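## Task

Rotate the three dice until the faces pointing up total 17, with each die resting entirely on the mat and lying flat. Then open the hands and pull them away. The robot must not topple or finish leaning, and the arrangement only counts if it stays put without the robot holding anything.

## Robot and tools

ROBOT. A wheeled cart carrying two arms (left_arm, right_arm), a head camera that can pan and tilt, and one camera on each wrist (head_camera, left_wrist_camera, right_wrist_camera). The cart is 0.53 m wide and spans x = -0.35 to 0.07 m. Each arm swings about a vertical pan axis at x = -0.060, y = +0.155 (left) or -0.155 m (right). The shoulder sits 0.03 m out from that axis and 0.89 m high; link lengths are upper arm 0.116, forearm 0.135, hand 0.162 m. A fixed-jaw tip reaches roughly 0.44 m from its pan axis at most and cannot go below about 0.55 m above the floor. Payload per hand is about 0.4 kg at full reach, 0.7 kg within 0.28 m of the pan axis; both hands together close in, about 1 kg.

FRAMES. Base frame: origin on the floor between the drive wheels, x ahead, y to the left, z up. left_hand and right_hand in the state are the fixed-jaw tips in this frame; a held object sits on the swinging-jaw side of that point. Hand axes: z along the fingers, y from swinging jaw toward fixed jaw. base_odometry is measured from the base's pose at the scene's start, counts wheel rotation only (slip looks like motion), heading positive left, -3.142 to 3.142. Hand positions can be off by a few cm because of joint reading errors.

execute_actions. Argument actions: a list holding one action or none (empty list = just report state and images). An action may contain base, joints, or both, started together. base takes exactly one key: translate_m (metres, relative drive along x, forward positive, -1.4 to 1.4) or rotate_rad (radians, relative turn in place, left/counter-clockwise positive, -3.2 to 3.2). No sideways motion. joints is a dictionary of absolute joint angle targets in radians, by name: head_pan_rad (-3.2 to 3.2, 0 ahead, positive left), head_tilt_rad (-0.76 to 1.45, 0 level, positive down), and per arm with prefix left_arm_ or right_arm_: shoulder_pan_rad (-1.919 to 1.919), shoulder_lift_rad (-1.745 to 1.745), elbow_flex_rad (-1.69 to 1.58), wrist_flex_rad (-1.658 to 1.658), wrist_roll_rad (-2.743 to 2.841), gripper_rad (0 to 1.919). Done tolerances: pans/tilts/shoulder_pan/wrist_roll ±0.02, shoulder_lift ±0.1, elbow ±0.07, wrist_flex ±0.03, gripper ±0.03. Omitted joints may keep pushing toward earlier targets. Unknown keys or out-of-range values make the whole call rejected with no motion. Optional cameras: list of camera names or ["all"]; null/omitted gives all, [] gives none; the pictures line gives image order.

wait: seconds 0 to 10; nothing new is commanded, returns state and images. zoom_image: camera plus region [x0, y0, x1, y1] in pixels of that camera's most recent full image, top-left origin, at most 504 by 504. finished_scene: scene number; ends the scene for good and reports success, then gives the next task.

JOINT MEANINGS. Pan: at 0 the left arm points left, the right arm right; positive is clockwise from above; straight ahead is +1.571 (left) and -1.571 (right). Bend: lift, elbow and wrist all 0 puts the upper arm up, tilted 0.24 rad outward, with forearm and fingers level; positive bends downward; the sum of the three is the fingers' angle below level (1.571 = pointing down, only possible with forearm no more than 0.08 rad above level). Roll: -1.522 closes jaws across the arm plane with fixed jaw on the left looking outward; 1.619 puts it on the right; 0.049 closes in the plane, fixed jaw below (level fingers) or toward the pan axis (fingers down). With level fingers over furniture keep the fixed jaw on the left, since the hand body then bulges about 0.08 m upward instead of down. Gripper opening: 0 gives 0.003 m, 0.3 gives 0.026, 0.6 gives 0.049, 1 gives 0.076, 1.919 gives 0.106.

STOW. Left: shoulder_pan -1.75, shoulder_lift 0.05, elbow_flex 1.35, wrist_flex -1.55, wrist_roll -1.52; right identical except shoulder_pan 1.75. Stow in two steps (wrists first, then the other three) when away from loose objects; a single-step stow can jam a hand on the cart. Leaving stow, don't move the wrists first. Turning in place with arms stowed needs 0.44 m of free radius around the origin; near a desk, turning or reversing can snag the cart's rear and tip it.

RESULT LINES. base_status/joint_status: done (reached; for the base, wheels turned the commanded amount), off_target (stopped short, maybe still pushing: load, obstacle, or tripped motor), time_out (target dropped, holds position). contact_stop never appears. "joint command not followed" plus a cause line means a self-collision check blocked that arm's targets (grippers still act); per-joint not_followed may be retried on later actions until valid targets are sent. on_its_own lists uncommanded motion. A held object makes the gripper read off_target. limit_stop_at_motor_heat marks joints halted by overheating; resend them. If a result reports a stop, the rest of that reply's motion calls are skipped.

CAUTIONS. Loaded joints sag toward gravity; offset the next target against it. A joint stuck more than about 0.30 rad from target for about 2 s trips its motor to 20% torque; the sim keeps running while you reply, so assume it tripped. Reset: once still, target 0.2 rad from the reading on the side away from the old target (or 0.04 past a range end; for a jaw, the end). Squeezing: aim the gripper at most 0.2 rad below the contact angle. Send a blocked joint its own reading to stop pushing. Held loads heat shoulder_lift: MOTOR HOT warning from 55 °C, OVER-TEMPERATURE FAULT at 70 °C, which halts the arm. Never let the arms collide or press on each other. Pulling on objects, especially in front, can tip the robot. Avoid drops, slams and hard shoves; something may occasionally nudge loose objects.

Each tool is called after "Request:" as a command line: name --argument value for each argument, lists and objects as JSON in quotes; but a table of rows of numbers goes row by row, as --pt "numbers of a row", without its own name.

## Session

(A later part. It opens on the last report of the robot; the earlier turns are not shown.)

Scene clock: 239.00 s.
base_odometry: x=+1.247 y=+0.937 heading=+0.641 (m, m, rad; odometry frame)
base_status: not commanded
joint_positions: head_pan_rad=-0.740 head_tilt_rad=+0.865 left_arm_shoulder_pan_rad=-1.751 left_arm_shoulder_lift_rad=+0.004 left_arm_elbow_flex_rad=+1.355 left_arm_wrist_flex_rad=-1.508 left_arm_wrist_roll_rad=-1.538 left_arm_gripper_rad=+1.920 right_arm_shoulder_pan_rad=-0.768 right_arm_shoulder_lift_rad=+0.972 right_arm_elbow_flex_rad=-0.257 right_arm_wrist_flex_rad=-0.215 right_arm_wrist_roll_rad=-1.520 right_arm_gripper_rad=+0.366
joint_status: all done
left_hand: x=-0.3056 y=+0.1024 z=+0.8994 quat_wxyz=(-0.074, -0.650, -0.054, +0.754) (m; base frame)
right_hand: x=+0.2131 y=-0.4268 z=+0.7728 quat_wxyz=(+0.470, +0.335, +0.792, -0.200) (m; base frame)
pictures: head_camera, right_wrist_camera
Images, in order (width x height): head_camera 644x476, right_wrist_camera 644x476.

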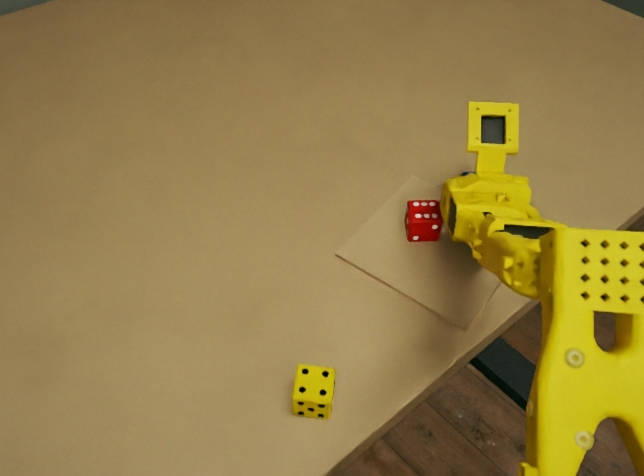

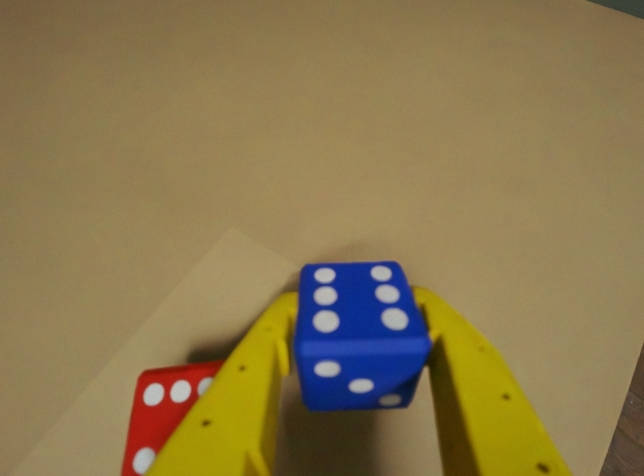

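Request:
execute_actions --actions '[{"joints": {"right_arm_shoulder_pan_rad": -0.74, "right_arm_shoulder_lift_rad": 0.95, "right_arm_elbow_flex_rad": -0.135, "right_arm_wrist_flex_rad": -0.40}}]' --cameras '["head_camera", "right_wrist_camera"]'

Scene clock: 250.07 s.
base_odometry: x=+1.247 y=+0.937 heading=+0.641 (m, m, rad; odometry frame)
base_status: not commanded
joint_positions: head_pan_rad=-0.740 head_tilt_rad=+0.865 left_arm_shoulder_pan_rad=-1.751 left_arm_shoulder_lift_rad=+0.004 left_arm_elbow_flex_rad=+1.355 left_arm_wrist_flex_rad=-1.508 left_arm_wrist_roll_rad=-1.538 left_arm_gripper_rad=+1.920 right_arm_shoulder_pan_rad=-0.748 right_arm_shoulder_lift_rad=+0.981 right_arm_elbow_flex_rad=-0.130 right_arm_wrist_flex_rad=-0.382 right_arm_wrist_roll_rad=-1.520 right_arm_gripper_rad=+0.366
joint_status: all done
left_hand: x=-0.3056 y=+0.1024 z=+0.8994 quat_wxyz=(-0.074, -0.650, -0.054, +0.754) (m; base frame)
right_hand: x=+0.2010 y=-0.4250 z=+0.7626 quat_wxyz=(+0.480, +0.340, +0.781, -0.210) (m; base frame)
pictures: head_camera, right_wrist_camera
Images, in order (width x height): head_camera 644x476, right_wrist_camera 644x476.

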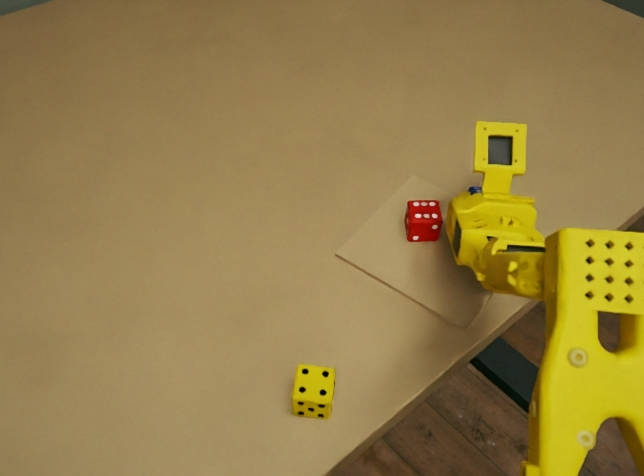

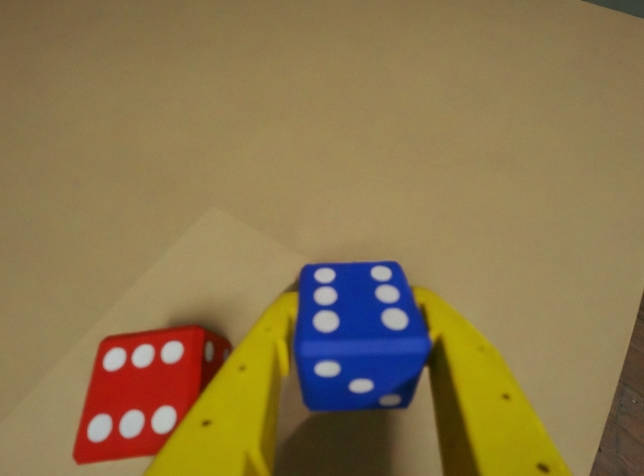

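Request:
execute_actions --actions '[{"joints": {"right_arm_shoulder_lift_rad": 0.80, "right_arm_elbow_flex_rad": 0.145, "right_arm_wrist_flex_rad": -0.518}}]' --cameras '["head_camera", "right_wrist_camera"]'

Scene clock: 260.23 s.
base_odometry: x=+1.247 y=+0.937 heading=+0.641 (m, m, rad; odometry frame)
base_status: not commanded
joint_positions: head_pan_rad=-0.740 head_tilt_rad=+0.865 left_arm_shoulder_pan_rad=-1.751 left_arm_shoulder_lift_rad=+0.004 left_arm_elbow_flex_rad=+1.355 left_arm_wrist_flex_rad=-1.508 left_arm_wrist_roll_rad=-1.538 left_arm_gripper_rad=+1.920 right_arm_shoulder_pan_rad=-0.748 right_arm_shoulder_lift_rad=+0.860 right_arm_elbow_flex_rad=+0.150 right_arm_wrist_flex_rad=-0.501 right_arm_wrist_roll_rad=-1.520 right_arm_gripper_rad=+0.366
joint_status: all done
left_hand: x=-0.3056 y=+0.1024 z=+0.8994 quat_wxyz=(-0.074, -0.650, -0.054, +0.754) (m; base frame)
right_hand: x=+0.1839 y=-0.4066 z=+0.7564 quat_wxyz=(+0.464, +0.344, +0.791, -0.203) (m; base frame)
pictures: head_camera, right_wrist_camera
Images, in order (width x height): head_camera 644x476, right_wrist_camera 644x476.

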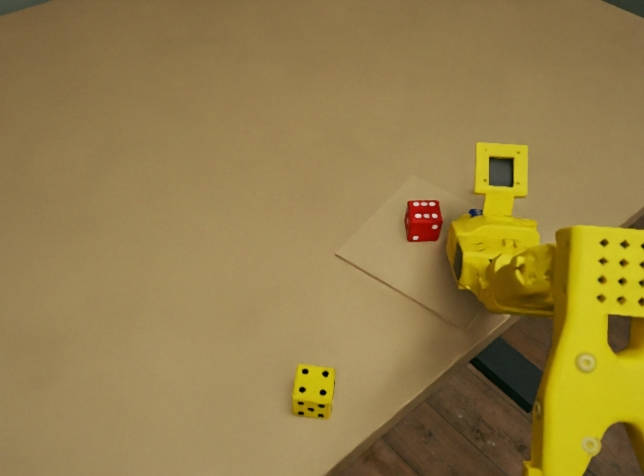

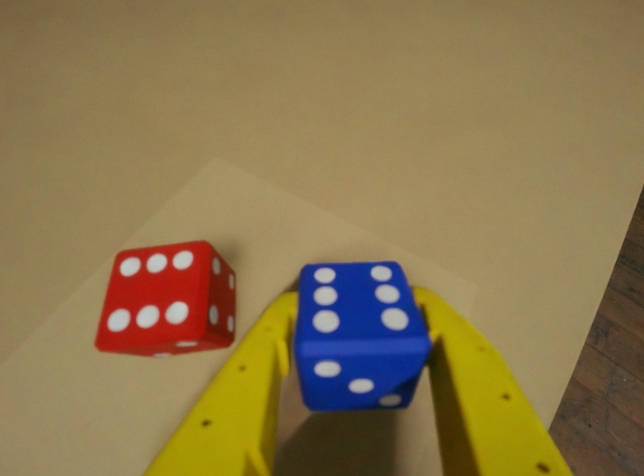

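Request:
execute_actions --actions '[{"joints": {"right_arm_shoulder_pan_rad": -0.792}}]' --cameras '["head_camera", "right_wrist_camera"]'

Scene clock: 302.50 s.
base_odometry: x=+1.247 y=+0.937 heading=+0.641 (m, m, rad; odometry frame)
base_status: not commanded
joint_positions: head_pan_rad=-0.740 head_tilt_rad=+0.865 left_arm_shoulder_pan_rad=-1.751 left_arm_shoulder_lift_rad=+0.004 left_arm_elbow_flex_rad=+1.355 left_arm_wrist_flex_rad=-1.508 left_arm_wrist_roll_rad=-1.538 left_arm_gripper_rad=+1.920 right_arm_shoulder_pan_rad=-0.783 right_arm_shoulder_lift_rad=+0.860 right_arm_elbow_flex_rad=+0.150 right_arm_wrist_flex_rad=-0.501 right_arm_wrist_roll_rad=-1.520 right_arm_gripper_rad=+0.366
joint_status: all done
left_hand: x=-0.3056 y=+0.1024 z=+0.8994 quat_wxyz=(-0.074, -0.650, -0.054, +0.754) (m; base frame)
right_hand: x=+0.1926 y=-0.3978 z=+0.7564 quat_wxyz=(+0.467, +0.330, +0.797, -0.195) (m; base frame)
pictures: head_camera, right_wrist_camera
Images, in order (width x height): head_camera 644x476, right_wrist_camera 644x476.

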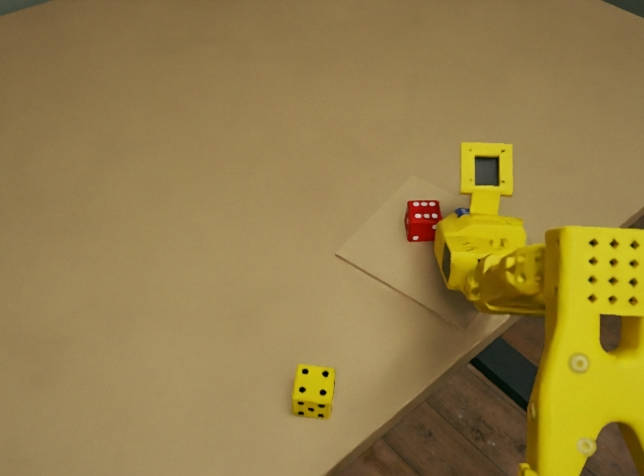

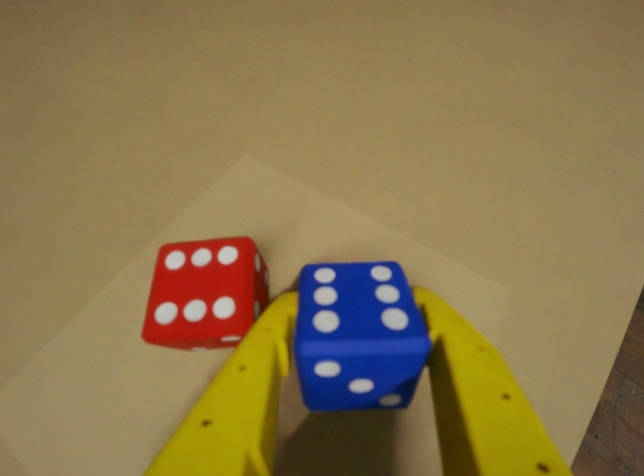

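Request:
execute_actions --actions '[{"joints": {"right_arm_shoulder_lift_rad": 0.85}}]' --cameras '[]'

Request:
execute_actions --actions '[{"joints": {"right_arm_gripper_rad": 0.7}}]' --cameras '["right_wrist_camera"]'

Scene clock: 306.93 s.
base_odometry: x=+1.247 y=+0.937 heading=+0.641 (m, m, rad; odometry frame)
base_status: not commanded
joint_positions: head_pan_rad=-0.740 head_tilt_rad=+0.865 left_arm_shoulder_pan_rad=-1.751 left_arm_shoulder_lift_rad=+0.004 left_arm_elbow_flex_rad=+1.355 left_arm_wrist_flex_rad=-1.508 left_arm_wrist_roll_rad=-1.538 left_arm_gripper_rad=+1.920 right_arm_shoulder_pan_rad=-0.783 right_arm_shoulder_lift_rad=+0.872 right_arm_elbow_flex_rad=+0.150 right_arm_wrist_flex_rad=-0.502 right_arm_wrist_roll_rad=-1.520 right_arm_gripper_rad=+0.366
joint_status: all done
left_hand: x=-0.3056 y=+0.1024 z=+0.8994 quat_wxyz=(-0.074, -0.650, -0.054, +0.754) (m; base frame)
right_hand: x=+0.1915 y=-0.3967 z=+0.7527 quat_wxyz=(+0.463, +0.331, +0.799, -0.193) (m; base frame)
pictures: none
No camera images: the call's "cameras" was empty. Leave "cameras" out to get every camera's image.

Scene clock: 307.73 s.
base_odometry: x=+1.247 y=+0.937 heading=+0.641 (m, m, rad; odometry frame)
base_status: not commanded
joint_positions: head_pan_rad=-0.740 head_tilt_rad=+0.865 left_arm_shoulder_pan_rad=-1.751 left_arm_shoulder_lift_rad=+0.004 left_arm_elbow_flex_rad=+1.355 left_arm_wrist_flex_rad=-1.508 left_arm_wrist_roll_rad=-1.538 left_arm_gripper_rad=+1.920 right_arm_shoulder_pan_rad=-0.783 right_arm_shoulder_lift_rad=+0.872 right_arm_elbow_flex_rad=+0.150 right_arm_wrist_flex_rad=-0.502 right_arm_wrist_roll_rad=-1.520 right_arm_gripper_rad=+0.689
joint_status: all done
left_hand: x=-0.3056 y=+0.1024 z=+0.8994 quat_wxyz=(-0.074, -0.650, -0.054, +0.754) (m; base frame)
right_hand: x=+0.1915 y=-0.3967 z=+0.7527 quat_wxyz=(+0.463, +0.331, +0.799, -0.193) (m; base frame)
pictures: right_wrist_camera
Images, in order (width x height): right_wrist_camera 644x476.

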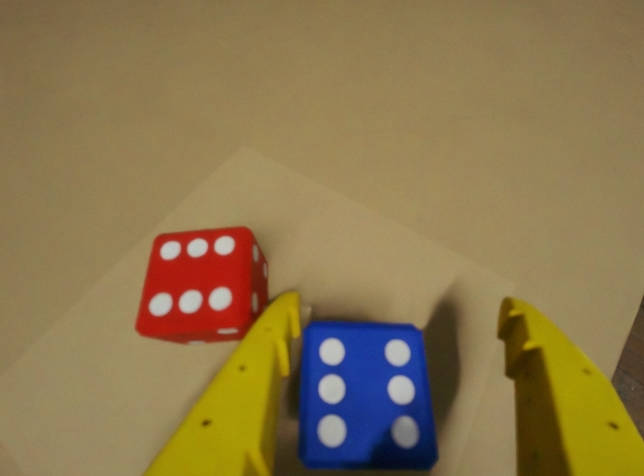

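Request:
execute_actions --actions '[{"joints": {"right_arm_shoulder_lift_rad": 0.165}}]' --cameras '[]'

Request:
execute_actions --actions '[{"joints": {"right_arm_shoulder_pan_rad": -1.425, "right_arm_elbow_flex_rad": 0.10, "right_arm_wrist_flex_rad": 1.235, "right_arm_wrist_roll_rad": 0.735, "right_arm_gripper_rad": 0.65}}]' --cameras '["head_camera", "right_wrist_camera"]'

Scene clock: 325.47 s.
base_odometry: x=+1.247 y=+0.937 heading=+0.641 (m, m, rad; odometry frame)
base_status: not commanded
joint_positions: head_pan_rad=-0.740 head_tilt_rad=+0.865 left_arm_shoulder_pan_rad=-1.751 left_arm_shoulder_lift_rad=+0.004 left_arm_elbow_flex_rad=+1.355 left_arm_wrist_flex_rad=-1.508 left_arm_wrist_roll_rad=-1.538 left_arm_gripper_rad=+1.920 right_arm_shoulder_pan_rad=-0.783 right_arm_shoulder_lift_rad=+0.215 right_arm_elbow_flex_rad=+0.151 right_arm_wrist_flex_rad=-0.502 right_arm_wrist_roll_rad=-1.520 right_arm_gripper_rad=+0.690
joint_status: all done
left_hand: x=-0.3056 y=+0.1024 z=+0.8994 quat_wxyz=(-0.074, -0.650, -0.054, +0.754) (m; base frame)
right_hand: x=+0.2056 y=-0.4109 z=+0.9759 quat_wxyz=(+0.695, +0.252, +0.607, -0.290) (m; base frame)
pictures: none
No camera images: the call's "cameras" was empty. Leave "cameras" out to get every camera's image.

Scene clock: 327.97 s.
base_odometry: x=+1.247 y=+0.937 heading=+0.641 (m, m, rad; odometry frame)
base_status: not commanded
joint_positions: head_pan_rad=-0.740 head_tilt_rad=+0.865 left_arm_shoulder_pan_rad=-1.751 left_arm_shoulder_lift_rad=+0.004 left_arm_elbow_flex_rad=+1.355 left_arm_wrist_flex_rad=-1.508 left_arm_wrist_roll_rad=-1.538 left_arm_gripper_rad=+1.920 right_arm_shoulder_pan_rad=-1.418 right_arm_shoulder_lift_rad=+0.208 right_arm_elbow_flex_rad=+0.134 right_arm_wrist_flex_rad=+1.228 right_arm_wrist_roll_rad=+0.725 right_arm_gripper_rad=+0.660
joint_status: all done
left_hand: x=-0.3056 y=+0.1024 z=+0.8994 quat_wxyz=(-0.074, -0.650, -0.054, +0.754) (m; base frame)
right_hand: x=+0.1407 y=-0.1913 z=+0.7975 quat_wxyz=(+0.000, -0.866, +0.500, +0.000) (m; base frame)
pictures: head_camera, right_wrist_camera
Images, in order (width x height): head_camera 644x476, right_wrist_camera 644x476.

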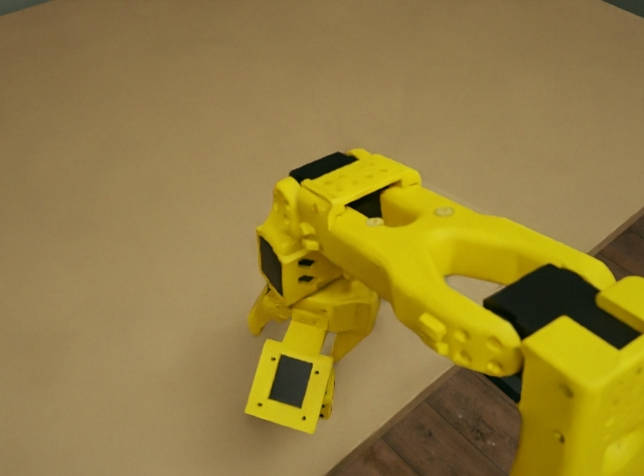

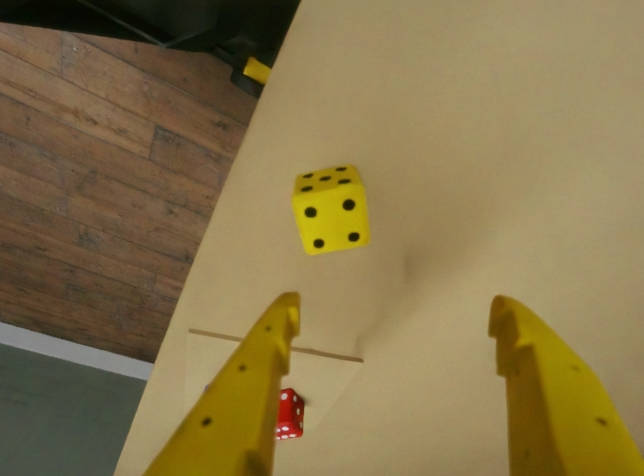

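Request:
execute_actions --actions '[{"joints": {"right_arm_shoulder_pan_rad": -1.437, "right_arm_wrist_roll_rad": 0.90, "right_arm_shoulder_lift_rad": 0.15, "right_arm_elbow_flex_rad": 0.365, "right_arm_wrist_flex_rad": 1.005}}]' --cameras '["right_wrist_camera"]'

Scene clock: 337.73 s.
base_odometry: x=+1.247 y=+0.937 heading=+0.641 (m, m, rad; odometry frame)
base_status: not commanded
joint_positions: head_pan_rad=-0.740 head_tilt_rad=+0.865 left_arm_shoulder_pan_rad=-1.751 left_arm_shoulder_lift_rad=+0.004 left_arm_elbow_flex_rad=+1.355 left_arm_wrist_flex_rad=-1.508 left_arm_wrist_roll_rad=-1.538 left_arm_gripper_rad=+1.920 right_arm_shoulder_pan_rad=-1.427 right_arm_shoulder_lift_rad=+0.191 right_arm_elbow_flex_rad=+0.367 right_arm_wrist_flex_rad=+1.012 right_arm_wrist_roll_rad=+0.891 right_arm_gripper_rad=+0.660
joint_status: all done
left_hand: x=-0.3056 y=+0.1024 z=+0.8994 quat_wxyz=(-0.074, -0.650, -0.054, +0.754) (m; base frame)
right_hand: x=+0.1286 y=-0.1885 z=+0.7716 quat_wxyz=(+0.000, -0.906, +0.422, +0.000) (m; base frame)
pictures: right_wrist_camera
Images, in order (width x height): right_wrist_camera 644x476.

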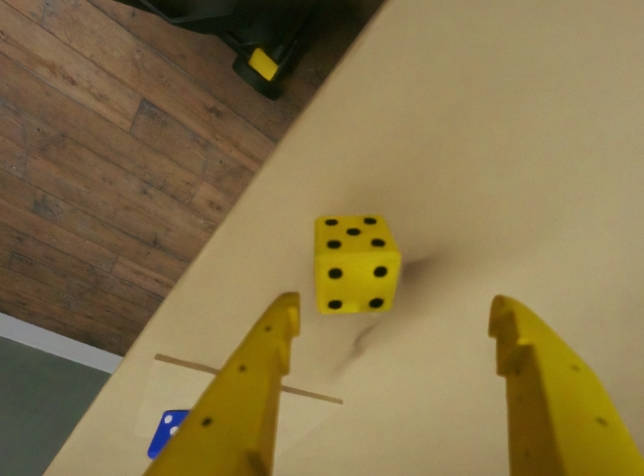

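Request:
execute_actions --actions '[{"joints": {"right_arm_shoulder_lift_rad": 0.362, "right_arm_elbow_flex_rad": 0.40, "right_arm_wrist_flex_rad": 0.78}}]' --cameras '["right_wrist_camera"]'

Scene clock: 342.20 s.
base_odometry: x=+1.247 y=+0.937 heading=+0.641 (m, m, rad; odometry frame)
base_status: not commanded
joint_positions: head_pan_rad=-0.740 head_tilt_rad=+0.865 left_arm_shoulder_pan_rad=-1.751 left_arm_shoulder_lift_rad=+0.004 left_arm_elbow_flex_rad=+1.355 left_arm_wrist_flex_rad=-1.508 left_arm_wrist_roll_rad=-1.538 left_arm_gripper_rad=+1.920 right_arm_shoulder_pan_rad=-1.427 right_arm_shoulder_lift_rad=+0.373 right_arm_elbow_flex_rad=+0.401 right_arm_wrist_flex_rad=+0.786 right_arm_wrist_roll_rad=+0.891 right_arm_gripper_rad=+0.660
joint_status: all done
left_hand: x=-0.3056 y=+0.1024 z=+0.8994 quat_wxyz=(-0.074, -0.650, -0.054, +0.754) (m; base frame)
right_hand: x=+0.1312 y=-0.1889 z=+0.7374 quat_wxyz=(+0.001, -0.906, +0.422, -0.005) (m; base frame)
pictures: right_wrist_camera
Images, in order (width x height): right_wrist_camera 644x476.

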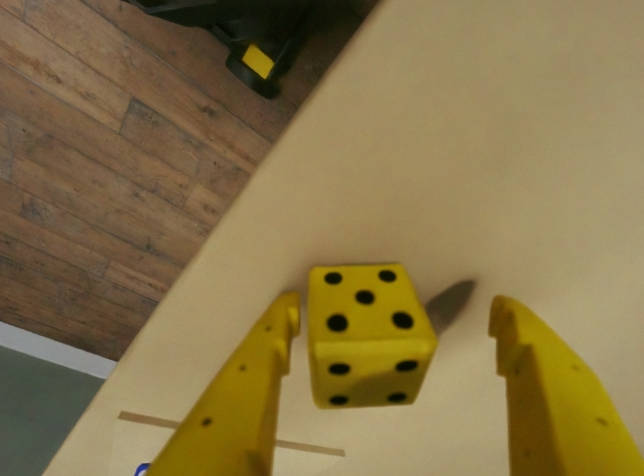

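Request:
execute_actions --actions '[{"joints": {"right_arm_gripper_rad": 0.16}}]' --cameras '["right_wrist_camera"]'

Request:
execute_actions --actions '[{"joints": {"right_arm_shoulder_lift_rad": 0.05, "right_arm_elbow_flex_rad": 0.20, "right_arm_wrist_flex_rad": 1.2}}]' --cameras '["head_camera"]'

Scene clock: 345.43 s.
base_odometry: x=+1.247 y=+0.937 heading=+0.641 (m, m, rad; odometry frame)
base_status: not commanded
joint_positions: head_pan_rad=-0.740 head_tilt_rad=+0.865 left_arm_shoulder_pan_rad=-1.751 left_arm_shoulder_lift_rad=+0.004 left_arm_elbow_flex_rad=+1.355 left_arm_wrist_flex_rad=-1.508 left_arm_wrist_roll_rad=-1.538 left_arm_gripper_rad=+1.920 right_arm_shoulder_pan_rad=-1.427 right_arm_shoulder_lift_rad=+0.373 right_arm_elbow_flex_rad=+0.401 right_arm_wrist_flex_rad=+0.786 right_arm_wrist_roll_rad=+0.891 right_arm_gripper_rad=+0.365
joint_status: right_arm_gripper_rad off_target (ended at +0.365, target +0.160)
left_hand: x=-0.3056 y=+0.1024 z=+0.8994 quat_wxyz=(-0.074, -0.650, -0.054, +0.754) (m; base frame)
right_hand: x=+0.1312 y=-0.1889 z=+0.7374 quat_wxyz=(+0.001, -0.906, +0.422, -0.005) (m; base frame)
pictures: right_wrist_camera
Images, in order (width x height): right_wrist_camera 644x476.

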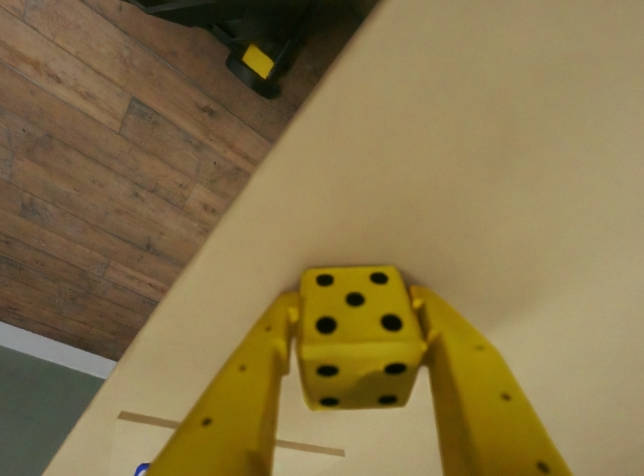

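Scene clock: 346.50 s.
base_odometry: x=+1.247 y=+0.937 heading=+0.641 (m, m, rad; odometry frame)
base_status: not commanded
joint_positions: head_pan_rad=-0.740 head_tilt_rad=+0.865 left_arm_shoulder_pan_rad=-1.751 left_arm_shoulder_lift_rad=+0.004 left_arm_elbow_flex_rad=+1.355 left_arm_wrist_flex_rad=-1.508 left_arm_wrist_roll_rad=-1.538 left_arm_gripper_rad=+1.920 right_arm_shoulder_pan_rad=-1.427 right_arm_shoulder_lift_rad=+0.094 right_arm_elbow_flex_rad=+0.236 right_arm_wrist_flex_rad=+1.193 right_arm_wrist_roll_rad=+0.891 right_arm_gripper_rad=+0.365
joint_status: all done
left_hand: x=-0.3056 y=+0.1024 z=+0.8994 quat_wxyz=(-0.074, -0.650, -0.054, +0.754) (m; base frame)
right_hand: x=+0.1379 y=-0.1899 z=+0.8041 quat_wxyz=(+0.007, -0.906, +0.422, -0.023) (m; base frame)
pictures: head_camera
Images, in order (width x height): head_camera 644x476.

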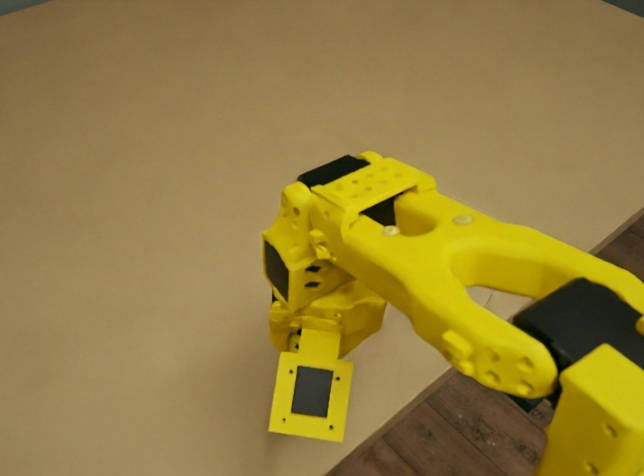

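Request:
execute_actions --actions '[{"joints": {"right_arm_wrist_flex_rad": -0.213, "right_arm_wrist_roll_rad": -1.53, "right_arm_shoulder_pan_rad": -0.775, "right_arm_elbow_flex_rad": -0.50}}]' --cameras '["head_camera"]'

Request:
execute_actions --actions '[{"joints": {"right_arm_shoulder_lift_rad": 1.06}}]' --cameras '["head_camera", "right_wrist_camera"]'

Scene clock: 382.73 s.
base_odometry: x=+1.247 y=+0.937 heading=+0.641 (m, m, rad; odometry frame)
base_status: not commanded
joint_positions: head_pan_rad=-0.740 head_tilt_rad=+0.865 left_arm_shoulder_pan_rad=-1.751 left_arm_shoulder_lift_rad=+0.004 left_arm_elbow_flex_rad=+1.355 left_arm_wrist_flex_rad=-1.508 left_arm_wrist_roll_rad=-1.538 left_arm_gripper_rad=+1.920 right_arm_shoulder_pan_rad=-0.783 right_arm_shoulder_lift_rad=+0.094 right_arm_elbow_flex_rad=-0.455 right_arm_wrist_flex_rad=-0.197 right_arm_wrist_roll_rad=-1.520 right_arm_gripper_rad=+0.365
joint_status: all done
left_hand: x=-0.3056 y=+0.1024 z=+0.8994 quat_wxyz=(-0.074, -0.650, -0.054, +0.754) (m; base frame)
right_hand: x=+0.1780 y=-0.3832 z=+1.1406 quat_wxyz=(+0.807, +0.186, +0.448, -0.336) (m; base frame)
pictures: head_camera
Images, in order (width x height): head_camera 644x476.

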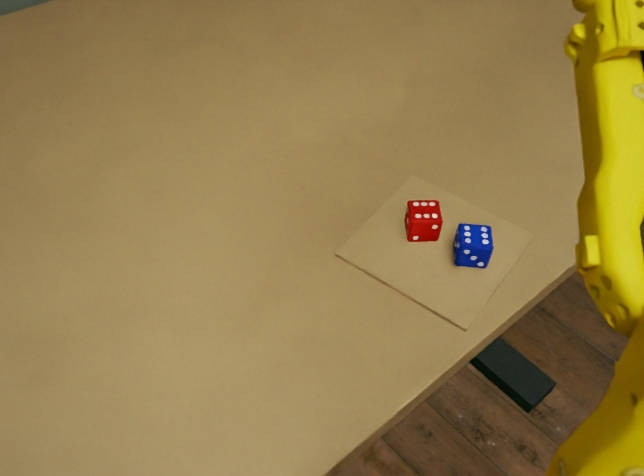

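Scene clock: 384.10 s.
base_odometry: x=+1.247 y=+0.937 heading=+0.641 (m, m, rad; odometry frame)
base_status: not commanded
joint_positions: head_pan_rad=-0.740 head_tilt_rad=+0.865 left_arm_shoulder_pan_rad=-1.751 left_arm_shoulder_lift_rad=+0.004 left_arm_elbow_flex_rad=+1.355 left_arm_wrist_flex_rad=-1.508 left_arm_wrist_roll_rad=-1.538 left_arm_gripper_rad=+1.920 right_arm_shoulder_pan_rad=-0.783 right_arm_shoulder_lift_rad=+1.094 right_arm_elbow_flex_rad=-0.459 right_arm_wrist_flex_rad=-0.198 right_arm_wrist_roll_rad=-1.522 right_arm_gripper_rad=+0.365
joint_status: all done
left_hand: x=-0.3056 y=+0.1024 z=+0.8994 quat_wxyz=(-0.074, -0.650, -0.054, +0.754) (m; base frame)
right_hand: x=+0.2279 y=-0.4333 z=+0.7768 quat_wxyz=(+0.496, +0.324, +0.779, -0.206) (m; base frame)
pictures: head_camera, right_wrist_camera
Images, in order (width x height): head_camera 644x476, right_wrist_camera 644x476.

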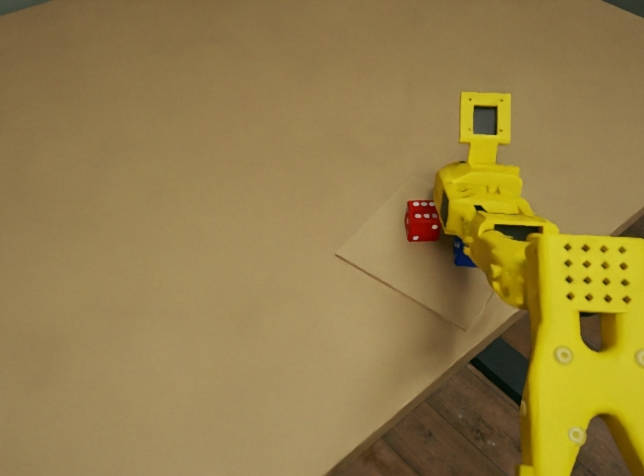

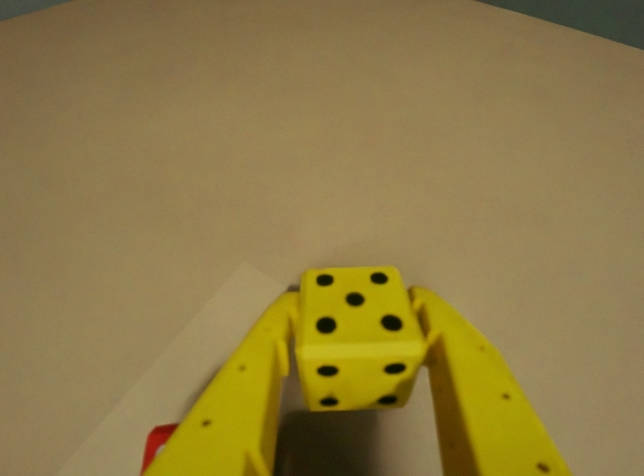

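Request:
execute_actions --actions '[{"joints": {"right_arm_shoulder_lift_rad": 1.125, "right_arm_shoulder_pan_rad": -0.803}}]' --cameras '["head_camera", "right_wrist_camera"]'

Scene clock: 400.60 s.
base_odometry: x=+1.247 y=+0.937 heading=+0.641 (m, m, rad; odometry frame)
base_status: not commanded
joint_positions: head_pan_rad=-0.740 head_tilt_rad=+0.865 left_arm_shoulder_pan_rad=-1.751 left_arm_shoulder_lift_rad=+0.004 left_arm_elbow_flex_rad=+1.355 left_arm_wrist_flex_rad=-1.508 left_arm_wrist_roll_rad=-1.538 left_arm_gripper_rad=+1.920 right_arm_shoulder_pan_rad=-0.794 right_arm_shoulder_lift_rad=+1.151 right_arm_elbow_flex_rad=-0.462 right_arm_wrist_flex_rad=-0.200 right_arm_wrist_roll_rad=-1.522 right_arm_gripper_rad=+0.365
joint_status: all done
left_hand: x=-0.3056 y=+0.1024 z=+0.8994 quat_wxyz=(-0.074, -0.650, -0.054, +0.754) (m; base frame)
right_hand: x=+0.2261 y=-0.4255 z=+0.7570 quat_wxyz=(+0.477, +0.325, +0.793, -0.195) (m; base frame)
pictures: head_camera, right_wrist_camera
Images, in order (width x height): head_camera 644x476, right_wrist_camera 644x476.

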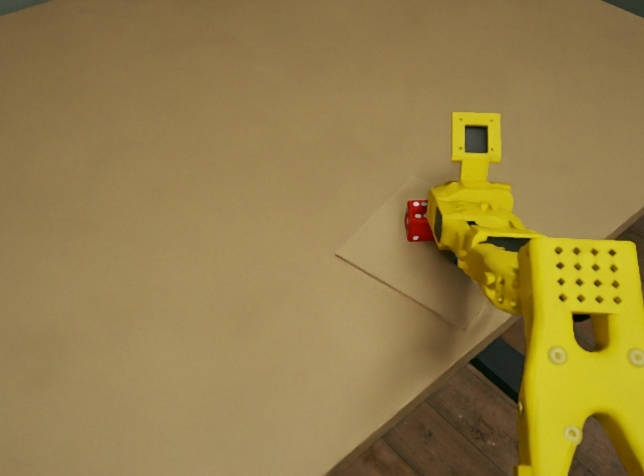

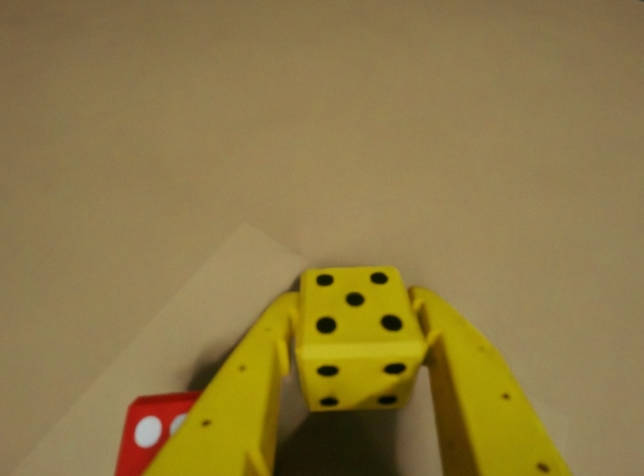

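Request:
execute_actions --actions '[{"joints": {"right_arm_gripper_rad": 0.65}}]' --cameras '["right_wrist_camera"]'

Request:
execute_actions --actions '[{"joints": {"right_arm_shoulder_lift_rad": 0.05}}]' --cameras '["head_camera"]'

Scene clock: 405.17 s.
base_odometry: x=+1.247 y=+0.937 heading=+0.641 (m, m, rad; odometry frame)
base_status: not commanded
joint_positions: head_pan_rad=-0.740 head_tilt_rad=+0.865 left_arm_shoulder_pan_rad=-1.751 left_arm_shoulder_lift_rad=+0.004 left_arm_elbow_flex_rad=+1.355 left_arm_wrist_flex_rad=-1.508 left_arm_wrist_roll_rad=-1.538 left_arm_gripper_rad=+1.920 right_arm_shoulder_pan_rad=-0.795 right_arm_shoulder_lift_rad=+1.153 right_arm_elbow_flex_rad=-0.462 right_arm_wrist_flex_rad=-0.200 right_arm_wrist_roll_rad=-1.522 right_arm_gripper_rad=+0.639
joint_status: all done
left_hand: x=-0.3056 y=+0.1024 z=+0.8994 quat_wxyz=(-0.074, -0.650, -0.054, +0.754) (m; base frame)
right_hand: x=+0.2264 y=-0.4249 z=+0.7564 quat_wxyz=(+0.476, +0.324, +0.794, -0.195) (m; base frame)
pictures: right_wrist_camera
Images, in order (width x height): right_wrist_camera 644x476.

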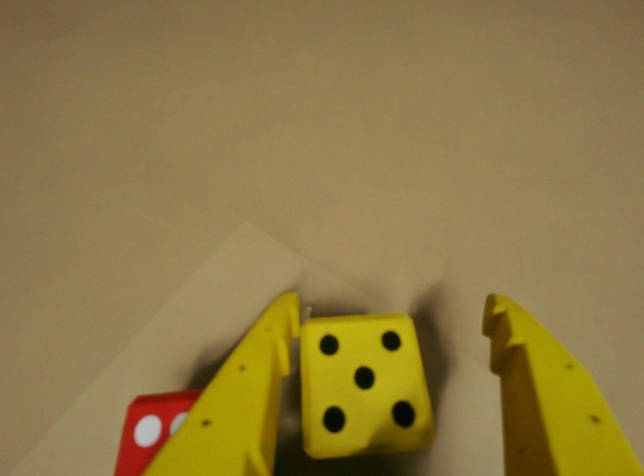

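Scene clock: 406.60 s.
base_odometry: x=+1.247 y=+0.937 heading=+0.641 (m, m, rad; odometry frame)
base_status: not commanded
joint_positions: head_pan_rad=-0.740 head_tilt_rad=+0.865 left_arm_shoulder_pan_rad=-1.751 left_arm_shoulder_lift_rad=+0.004 left_arm_elbow_flex_rad=+1.355 left_arm_wrist_flex_rad=-1.508 left_arm_wrist_roll_rad=-1.538 left_arm_gripper_rad=+1.920 right_arm_shoulder_pan_rad=-0.795 right_arm_shoulder_lift_rad=+0.094 right_arm_elbow_flex_rad=-0.462 right_arm_wrist_flex_rad=-0.200 right_arm_wrist_roll_rad=-1.522 right_arm_gripper_rad=+0.640
joint_status: all done
left_hand: x=-0.3056 y=+0.1024 z=+0.8994 quat_wxyz=(-0.074, -0.650, -0.054, +0.754) (m; base frame)
right_hand: x=+0.1798 y=-0.3793 z=+1.1430 quat_wxyz=(+0.812, +0.182, +0.445, -0.332) (m; base frame)
pictures: head_camera
Images, in order (width x height): head_camera 644x476.

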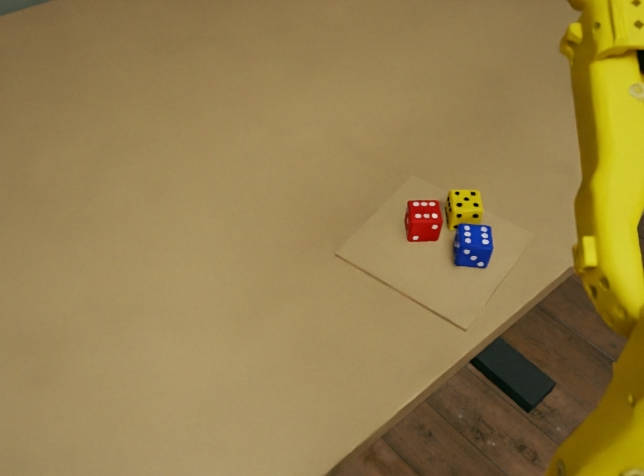

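Request:
zoom_image --camera "head_camera" --region '[320, 160, 560, 340]'

Region (320, 160, 560, 340) of head_camera's 644x476 image, scaled by 2.100; it fills the top 378 rows of this view, and the rest is white.

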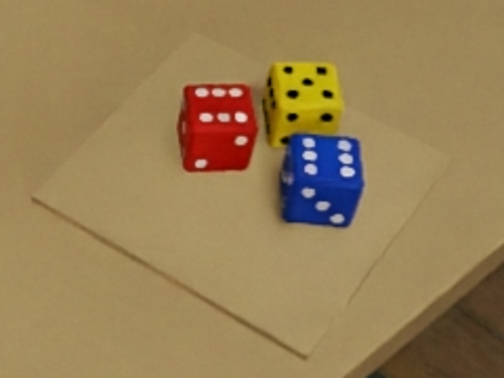

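Request:
finished_scene --scene 2

The scene is finished: the task was done.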